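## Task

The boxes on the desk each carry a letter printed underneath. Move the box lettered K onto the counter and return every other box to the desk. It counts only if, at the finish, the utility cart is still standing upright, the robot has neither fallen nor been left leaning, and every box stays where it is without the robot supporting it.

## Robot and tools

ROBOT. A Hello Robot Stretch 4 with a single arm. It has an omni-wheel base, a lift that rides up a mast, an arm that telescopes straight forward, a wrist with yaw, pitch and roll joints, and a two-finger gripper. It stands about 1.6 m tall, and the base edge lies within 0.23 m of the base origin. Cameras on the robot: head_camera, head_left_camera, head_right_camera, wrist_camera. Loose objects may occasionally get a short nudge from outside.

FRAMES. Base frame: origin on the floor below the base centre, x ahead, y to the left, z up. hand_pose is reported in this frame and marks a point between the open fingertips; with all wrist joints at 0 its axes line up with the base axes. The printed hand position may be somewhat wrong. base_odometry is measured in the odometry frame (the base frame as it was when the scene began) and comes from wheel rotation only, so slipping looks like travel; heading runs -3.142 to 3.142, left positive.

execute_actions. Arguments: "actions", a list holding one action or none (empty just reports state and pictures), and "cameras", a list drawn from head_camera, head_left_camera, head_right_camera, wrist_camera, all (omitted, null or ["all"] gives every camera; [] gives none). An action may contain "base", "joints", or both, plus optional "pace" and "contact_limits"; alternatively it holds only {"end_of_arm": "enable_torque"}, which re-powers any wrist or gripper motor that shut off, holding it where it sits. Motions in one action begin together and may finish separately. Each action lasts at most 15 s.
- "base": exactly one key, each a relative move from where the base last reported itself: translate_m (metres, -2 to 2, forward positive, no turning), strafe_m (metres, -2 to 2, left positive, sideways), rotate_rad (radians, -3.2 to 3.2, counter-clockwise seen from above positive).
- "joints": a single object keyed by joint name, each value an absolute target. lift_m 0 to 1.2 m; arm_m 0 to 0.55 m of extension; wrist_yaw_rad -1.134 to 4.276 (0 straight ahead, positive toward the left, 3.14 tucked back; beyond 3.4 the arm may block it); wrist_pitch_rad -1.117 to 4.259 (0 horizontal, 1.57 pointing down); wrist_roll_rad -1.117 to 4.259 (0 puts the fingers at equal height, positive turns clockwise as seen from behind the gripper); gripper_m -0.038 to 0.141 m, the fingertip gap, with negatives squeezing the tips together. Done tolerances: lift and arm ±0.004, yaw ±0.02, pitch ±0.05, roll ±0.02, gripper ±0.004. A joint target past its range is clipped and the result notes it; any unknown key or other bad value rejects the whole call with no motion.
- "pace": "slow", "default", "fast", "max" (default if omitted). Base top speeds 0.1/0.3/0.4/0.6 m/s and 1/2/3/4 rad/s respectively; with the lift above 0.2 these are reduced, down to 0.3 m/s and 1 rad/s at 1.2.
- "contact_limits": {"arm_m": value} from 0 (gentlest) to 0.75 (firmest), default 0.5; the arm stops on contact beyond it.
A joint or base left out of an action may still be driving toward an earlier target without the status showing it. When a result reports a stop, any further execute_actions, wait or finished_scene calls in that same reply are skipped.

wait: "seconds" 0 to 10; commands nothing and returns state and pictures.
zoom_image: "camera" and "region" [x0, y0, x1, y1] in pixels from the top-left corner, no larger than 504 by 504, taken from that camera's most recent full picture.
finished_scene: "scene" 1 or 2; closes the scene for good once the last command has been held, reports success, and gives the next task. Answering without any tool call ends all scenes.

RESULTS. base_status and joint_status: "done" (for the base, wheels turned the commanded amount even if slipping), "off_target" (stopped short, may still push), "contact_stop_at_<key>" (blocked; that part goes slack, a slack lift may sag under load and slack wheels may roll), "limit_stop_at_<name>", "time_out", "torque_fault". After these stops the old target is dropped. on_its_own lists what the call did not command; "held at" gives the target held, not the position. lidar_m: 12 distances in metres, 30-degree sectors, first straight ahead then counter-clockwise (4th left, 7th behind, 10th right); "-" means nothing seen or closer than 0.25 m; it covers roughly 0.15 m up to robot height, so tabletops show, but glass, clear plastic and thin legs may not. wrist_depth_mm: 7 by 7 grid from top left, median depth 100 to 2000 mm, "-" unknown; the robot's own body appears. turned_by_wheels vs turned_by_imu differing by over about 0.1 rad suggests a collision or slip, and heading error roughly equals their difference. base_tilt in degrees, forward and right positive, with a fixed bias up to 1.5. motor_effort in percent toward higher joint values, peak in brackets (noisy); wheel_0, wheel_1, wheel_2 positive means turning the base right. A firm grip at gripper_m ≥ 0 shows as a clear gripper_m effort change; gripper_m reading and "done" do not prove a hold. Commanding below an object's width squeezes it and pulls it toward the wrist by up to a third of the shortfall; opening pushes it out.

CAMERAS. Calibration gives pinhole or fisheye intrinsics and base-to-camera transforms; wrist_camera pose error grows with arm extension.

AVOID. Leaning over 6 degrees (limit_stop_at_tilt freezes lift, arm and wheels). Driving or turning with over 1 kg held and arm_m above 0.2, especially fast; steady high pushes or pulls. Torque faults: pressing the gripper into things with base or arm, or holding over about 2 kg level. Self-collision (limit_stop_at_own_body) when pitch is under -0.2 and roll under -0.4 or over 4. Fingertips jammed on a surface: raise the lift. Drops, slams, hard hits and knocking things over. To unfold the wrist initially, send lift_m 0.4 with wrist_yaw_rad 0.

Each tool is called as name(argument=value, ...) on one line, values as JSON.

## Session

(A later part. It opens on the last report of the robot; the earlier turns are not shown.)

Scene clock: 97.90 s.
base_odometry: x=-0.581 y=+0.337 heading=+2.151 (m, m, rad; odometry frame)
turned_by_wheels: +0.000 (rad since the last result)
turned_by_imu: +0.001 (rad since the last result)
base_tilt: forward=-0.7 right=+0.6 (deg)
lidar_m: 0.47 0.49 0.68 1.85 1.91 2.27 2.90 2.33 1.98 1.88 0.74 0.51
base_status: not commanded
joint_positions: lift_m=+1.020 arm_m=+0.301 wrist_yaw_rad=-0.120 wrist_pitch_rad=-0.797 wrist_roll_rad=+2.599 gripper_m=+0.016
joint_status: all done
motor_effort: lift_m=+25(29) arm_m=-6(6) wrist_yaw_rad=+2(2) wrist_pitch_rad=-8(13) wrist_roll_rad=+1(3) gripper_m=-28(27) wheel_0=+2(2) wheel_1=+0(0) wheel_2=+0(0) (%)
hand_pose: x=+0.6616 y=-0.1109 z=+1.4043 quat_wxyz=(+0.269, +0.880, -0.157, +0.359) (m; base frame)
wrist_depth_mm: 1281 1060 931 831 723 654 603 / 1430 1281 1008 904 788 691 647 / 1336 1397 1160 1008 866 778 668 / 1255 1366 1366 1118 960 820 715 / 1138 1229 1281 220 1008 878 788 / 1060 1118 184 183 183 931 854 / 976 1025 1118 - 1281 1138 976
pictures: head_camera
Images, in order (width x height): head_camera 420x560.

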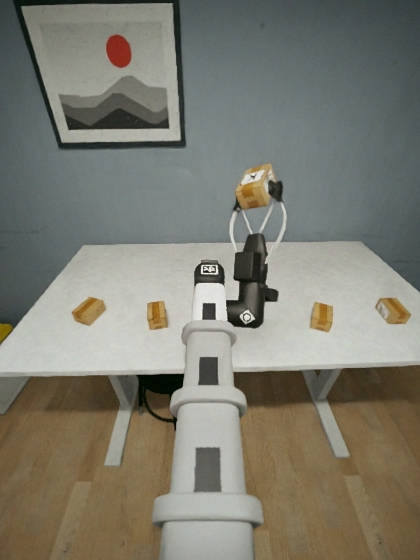

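execute_actions(actions=[{"base":{"translate_m":-2.0},"joints":{"wrist_pitch_rad":0.5,"wrist_roll_rad":0,"wrist_yaw_rad":0,"arm_m":0.0,"lift_m":1.03},"pace":"fast"}], cameras=["head_left_camera"])

Scene clock: 110.20 s.
base_odometry: x=+0.514 y=-1.337 heading=+2.150 (m, m, rad; odometry frame)
turned_by_wheels: +0.000 (rad since the last result)
turned_by_imu: +0.010 (rad since the last result)
base_tilt: forward=-0.9 right=+0.6 (deg)
lidar_m: 2.49 2.64 1.91 1.31 1.92 0.88 0.85 0.88 1.25 1.61 1.68 2.62
base_status: done
joint_positions: lift_m=+1.030 arm_m=+0.001 wrist_yaw_rad=+0.000 wrist_pitch_rad=+0.503 wrist_roll_rad=+0.001 gripper_m=+0.016
joint_status: all done
motor_effort: lift_m=+25(23) arm_m=-6(8) wrist_yaw_rad=+2(7) wrist_pitch_rad=-8(6) wrist_roll_rad=-5(9) gripper_m=-26(29) wheel_0=+0(5) wheel_1=+0(6) wheel_2=-2(10) (%)
hand_pose: x=+0.4251 y=-0.0874 z=+1.0689 quat_wxyz=(+0.969, +0.000, +0.249, +0.000) (m; base frame)
wrist_depth_mm: - - - - - - - / - - - - - - - / - - - - - - - / - - - - - - - / 1863 1921 1983 221 1921 1921 1921 / 1618 1661 185 183 183 1537 1618 / 1397 1308 1397 - 1366 1336 1397
pictures: head_left_camera
Images, in order (width x height): head_left_camera 420x672.

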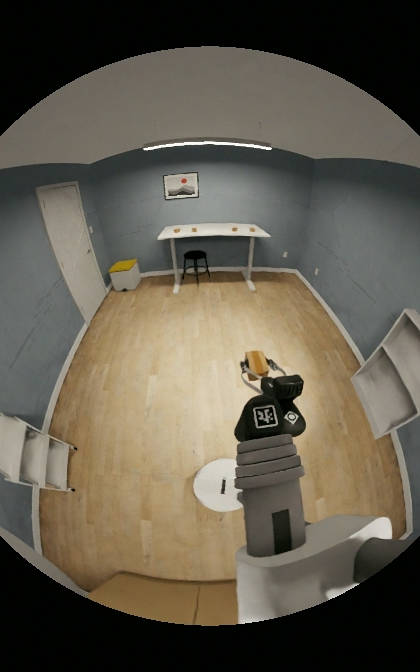

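execute_actions(actions=[{"base":{"rotate_rad":-3.17},"joints":{"arm_m":0.55}}], cameras=["head_camera","wrist_camera"])

Scene clock: 115.97 s.
base_odometry: x=+0.514 y=-1.337 heading=-1.020 (m, m, rad; odometry frame)
turned_by_wheels: -3.170 (rad since the last result)
turned_by_imu: -3.136 (rad since the last result)
base_tilt: forward=-0.8 right=+0.7 (deg)
lidar_m: 0.86 0.88 1.19 1.61 1.65 2.62 2.87 2.71 1.94 1.30 1.88 0.92
base_status: done
joint_positions: lift_m=+1.030 arm_m=+0.549 wrist_yaw_rad=+0.000 wrist_pitch_rad=+0.502 wrist_roll_rad=+0.000 gripper_m=+0.016
joint_status: all done
motor_effort: lift_m=+25(25) arm_m=+5(6) wrist_yaw_rad=+2(1) wrist_pitch_rad=-6(8) wrist_roll_rad=-2(3) gripper_m=-27(27) wheel_0=-1(6) wheel_1=-1(6) wheel_2=+0(5) (%)
hand_pose: x=+0.9728 y=-0.0875 z=+1.0690 quat_wxyz=(+0.969, +0.000, +0.249, +0.000) (m; base frame)
wrist_depth_mm: 621 621 634 634 634 647 654 / 654 668 683 691 683 683 683 / 723 715 715 732 732 732 741 / 634 627 621 621 621 621 621 / 500 504 496 220 500 500 496 / 415 410 185 183 182 399 413 / 357 345 355 - 355 343 357
pictures: head_camera, wrist_camera
camera_calibration (this result's frames):
wrist_camera: T_world_to_cam=[[0.0114249, -0.999866, -0.011701, -0.0815135], [-0.494704, 0.00451743, -0.86905, 1.46199], [0.868986, 0.0157174, -0.494587, -0.0929627], [0, 0, 0, 1]] pos_world=[0.804969, -0.0866459, 1.22361]
Images, in order (width x height): head_camera 420x560, wrist_camera 616x392.

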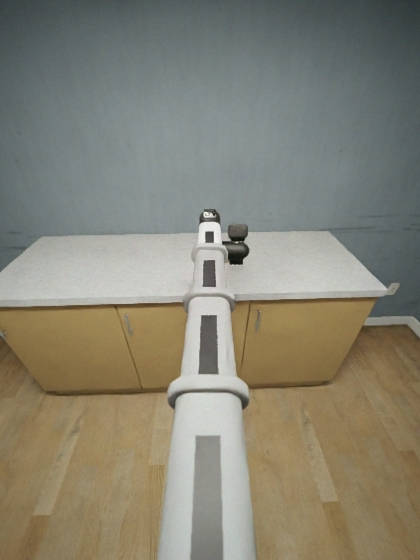

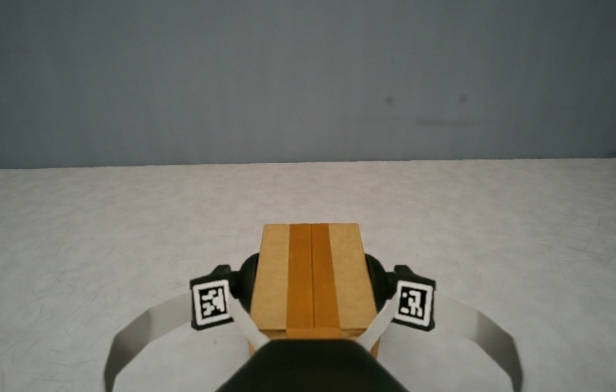

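execute_actions(actions=[{"base":{"translate_m":0.07},"joints":{"lift_m":0.935}}], cameras=[])

execute_actions(actions=[{"joints":{"lift_m":0.915},"pace":"slow"}], cameras=[])

Scene clock: 122.03 s.
base_odometry: x=+0.551 y=-1.396 heading=-1.020 (m, m, rad; odometry frame)
turned_by_wheels: +0.000 (rad since the last result)
turned_by_imu: +0.001 (rad since the last result)
base_tilt: forward=-0.9 right=+0.7 (deg)
lidar_m: 0.79 0.83 1.05 1.60 1.67 2.63 3.40 2.70 1.94 1.28 1.89 0.83
base_status: done
joint_positions: lift_m=+0.935 arm_m=+0.549 wrist_yaw_rad=+0.000 wrist_pitch_rad=+0.503 wrist_roll_rad=+0.000 gripper_m=+0.016
joint_status: all done
motor_effort: lift_m=+16(22) arm_m=+5(5) wrist_yaw_rad=+1(2) wrist_pitch_rad=-8(8) wrist_roll_rad=-1(0) gripper_m=-29(27) wheel_0=+0(5) wheel_1=-1(8) wheel_2=+0(8) (%)
hand_pose: x=+0.9727 y=-0.0875 z=+0.9746 quat_wxyz=(+0.969, +0.000, +0.249, +0.000) (m; base frame)
wrist_depth_mm: 559 564 564 574 574 574 585 / 597 597 615 615 609 615 621 / 591 591 574 580 580 585 585 / 436 433 436 439 439 439 439 / 349 349 351 220 347 349 345 / 289 290 185 183 182 279 289 / 249 241 248 - 248 241 253
pictures: none
No camera images: the call's "cameras" was empty. Leave "cameras" out to get every camera's image.

Scene clock: 122.97 s.
base_odometry: x=+0.551 y=-1.396 heading=-1.020 (m, m, rad; odometry frame)
turned_by_wheels: +0.000 (rad since the last result)
turned_by_imu: +0.000 (rad since the last result)
base_tilt: forward=-0.8 right=+0.6 (deg)
lidar_m: 0.78 0.82 1.08 1.60 1.65 2.64 3.40 2.69 1.94 1.31 1.87 0.84
base_status: not commanded
joint_positions: lift_m=+0.915 arm_m=+0.549 wrist_yaw_rad=+0.000 wrist_pitch_rad=+0.503 wrist_roll_rad=+0.000 gripper_m=+0.016
joint_status: all done
motor_effort: lift_m=+16(16) arm_m=+5(5) wrist_yaw_rad=+4(1) wrist_pitch_rad=-6(7) wrist_roll_rad=-2(1) gripper_m=-28(27) wheel_0=+0(0) wheel_1=-1(1) wheel_2=+0(0) (%)
hand_pose: x=+0.9727 y=-0.0875 z=+0.9546 quat_wxyz=(+0.969, +0.000, +0.249, +0.000) (m; base frame)
wrist_depth_mm: 559 569 569 569 569 585 585 / 591 603 609 615 615 621 621 / 530 530 530 525 525 525 535 / 399 397 399 394 394 394 394 / 319 320 320 220 317 315 315 / 263 264 185 183 183 254 260 / 227 218 226 - 225 218 230
pictures: none
No camera images: the call's "cameras" was empty. Leave "cameras" out to get every camera's image.

execute_actions(actions=[{"joints":{"lift_m":0.911,"gripper_m":0.09}}], cameras=[])

execute_actions(actions=[{"joints":{"lift_m":0.96,"arm_m":0.42},"pace":"fast"}], cameras=["wrist_camera","head_right_camera"])

Scene clock: 128.67 s.
base_odometry: x=+0.551 y=-1.396 heading=-1.020 (m, m, rad; odometry frame)
turned_by_wheels: +0.000 (rad since the last result)
turned_by_imu: +0.001 (rad since the last result)
base_tilt: forward=-0.8 right=+0.6 (deg)
lidar_m: 0.79 0.81 1.09 1.61 1.66 2.68 3.41 2.69 1.94 1.30 1.88 0.82
base_status: not commanded
joint_positions: lift_m=+0.911 arm_m=+0.549 wrist_yaw_rad=+0.000 wrist_pitch_rad=+0.502 wrist_roll_rad=+0.000 gripper_m=+0.090
joint_status: all done
motor_effort: lift_m=+16(15) arm_m=+6(5) wrist_yaw_rad=+3(2) wrist_pitch_rad=-8(7) wrist_roll_rad=-1(1) gripper_m=-1(26) wheel_0=+0(0) wheel_1=-1(1) wheel_2=+0(0) (%)
hand_pose: x=+0.9728 y=-0.0875 z=+0.9506 quat_wxyz=(+0.969, +0.000, +0.249, +0.000) (m; base frame)
wrist_depth_mm: 559 569 569 569 569 574 585 / 597 603 615 609 615 621 621 / 525 521 521 517 521 521 521 / 392 392 392 392 389 392 394 / 310 314 314 231 312 312 310 / 258 260 196 194 195 250 259 / 224 216 224 - 223 217 227
pictures: none
No camera images: the call's "cameras" was empty. Leave "cameras" out to get every camera's image.

Scene clock: 129.87 s.
base_odometry: x=+0.551 y=-1.396 heading=-1.020 (m, m, rad; odometry frame)
turned_by_wheels: +0.000 (rad since the last result)
turned_by_imu: +0.000 (rad since the last result)
base_tilt: forward=-0.8 right=+0.6 (deg)
lidar_m: 0.78 0.82 1.09 1.62 1.66 2.64 3.05 2.71 1.93 1.31 1.86 0.83
base_status: not commanded
joint_positions: lift_m=+0.960 arm_m=+0.421 wrist_yaw_rad=+0.000 wrist_pitch_rad=+0.502 wrist_roll_rad=+0.000 gripper_m=+0.090
joint_status: all done
motor_effort: lift_m=+24(22) arm_m=-6(8) wrist_yaw_rad=+3(1) wrist_pitch_rad=-4(6) wrist_roll_rad=-3(1) gripper_m=-1(2) wheel_0=+0(0) wheel_1=-1(1) wheel_2=-1(1) (%)
hand_pose: x=+0.8448 y=-0.0875 z=+0.9991 quat_wxyz=(+0.969, +0.000, +0.248, +0.000) (m; base frame)
wrist_depth_mm: 661 676 683 699 691 699 707 / 715 723 723 732 750 759 750 / 661 647 647 640 640 654 661 / 488 484 488 466 488 488 488 / 387 392 392 327 387 389 387 / 322 322 198 325 212 314 320 / 278 267 277 - 282 272 278
pictures: head_right_camera, wrist_camera
camera_calibration (this result's frames):
wrist_camera: T_world_to_cam=[[0.0113985, -0.999867, -0.0116947, -0.0808619], [-0.494292, 0.00453241, -0.869284, 1.3379], [0.869221, 0.0156891, -0.494174, -0.0169795], [0, 0, 0, 1]] pos_world=[0.676993, -0.0866486, 1.15368]
Images, in order (width x height): head_right_camera 420x672, wrist_camera 616x392.

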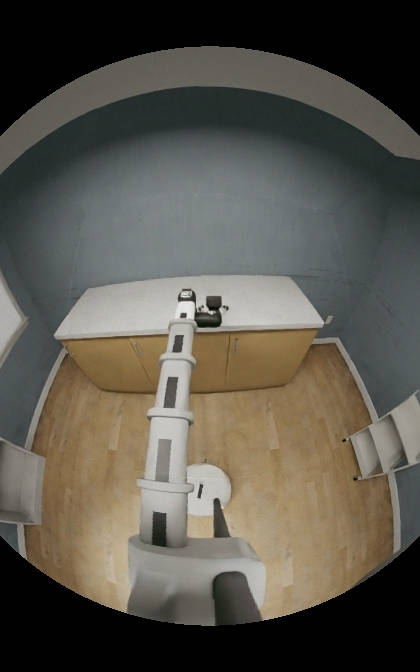

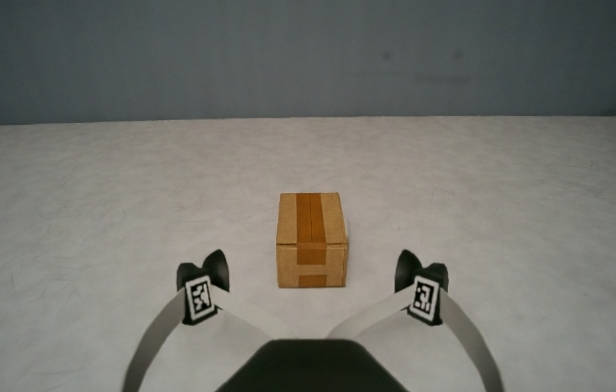

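finished_scene(scene=2)

The scene is finished: the task was done.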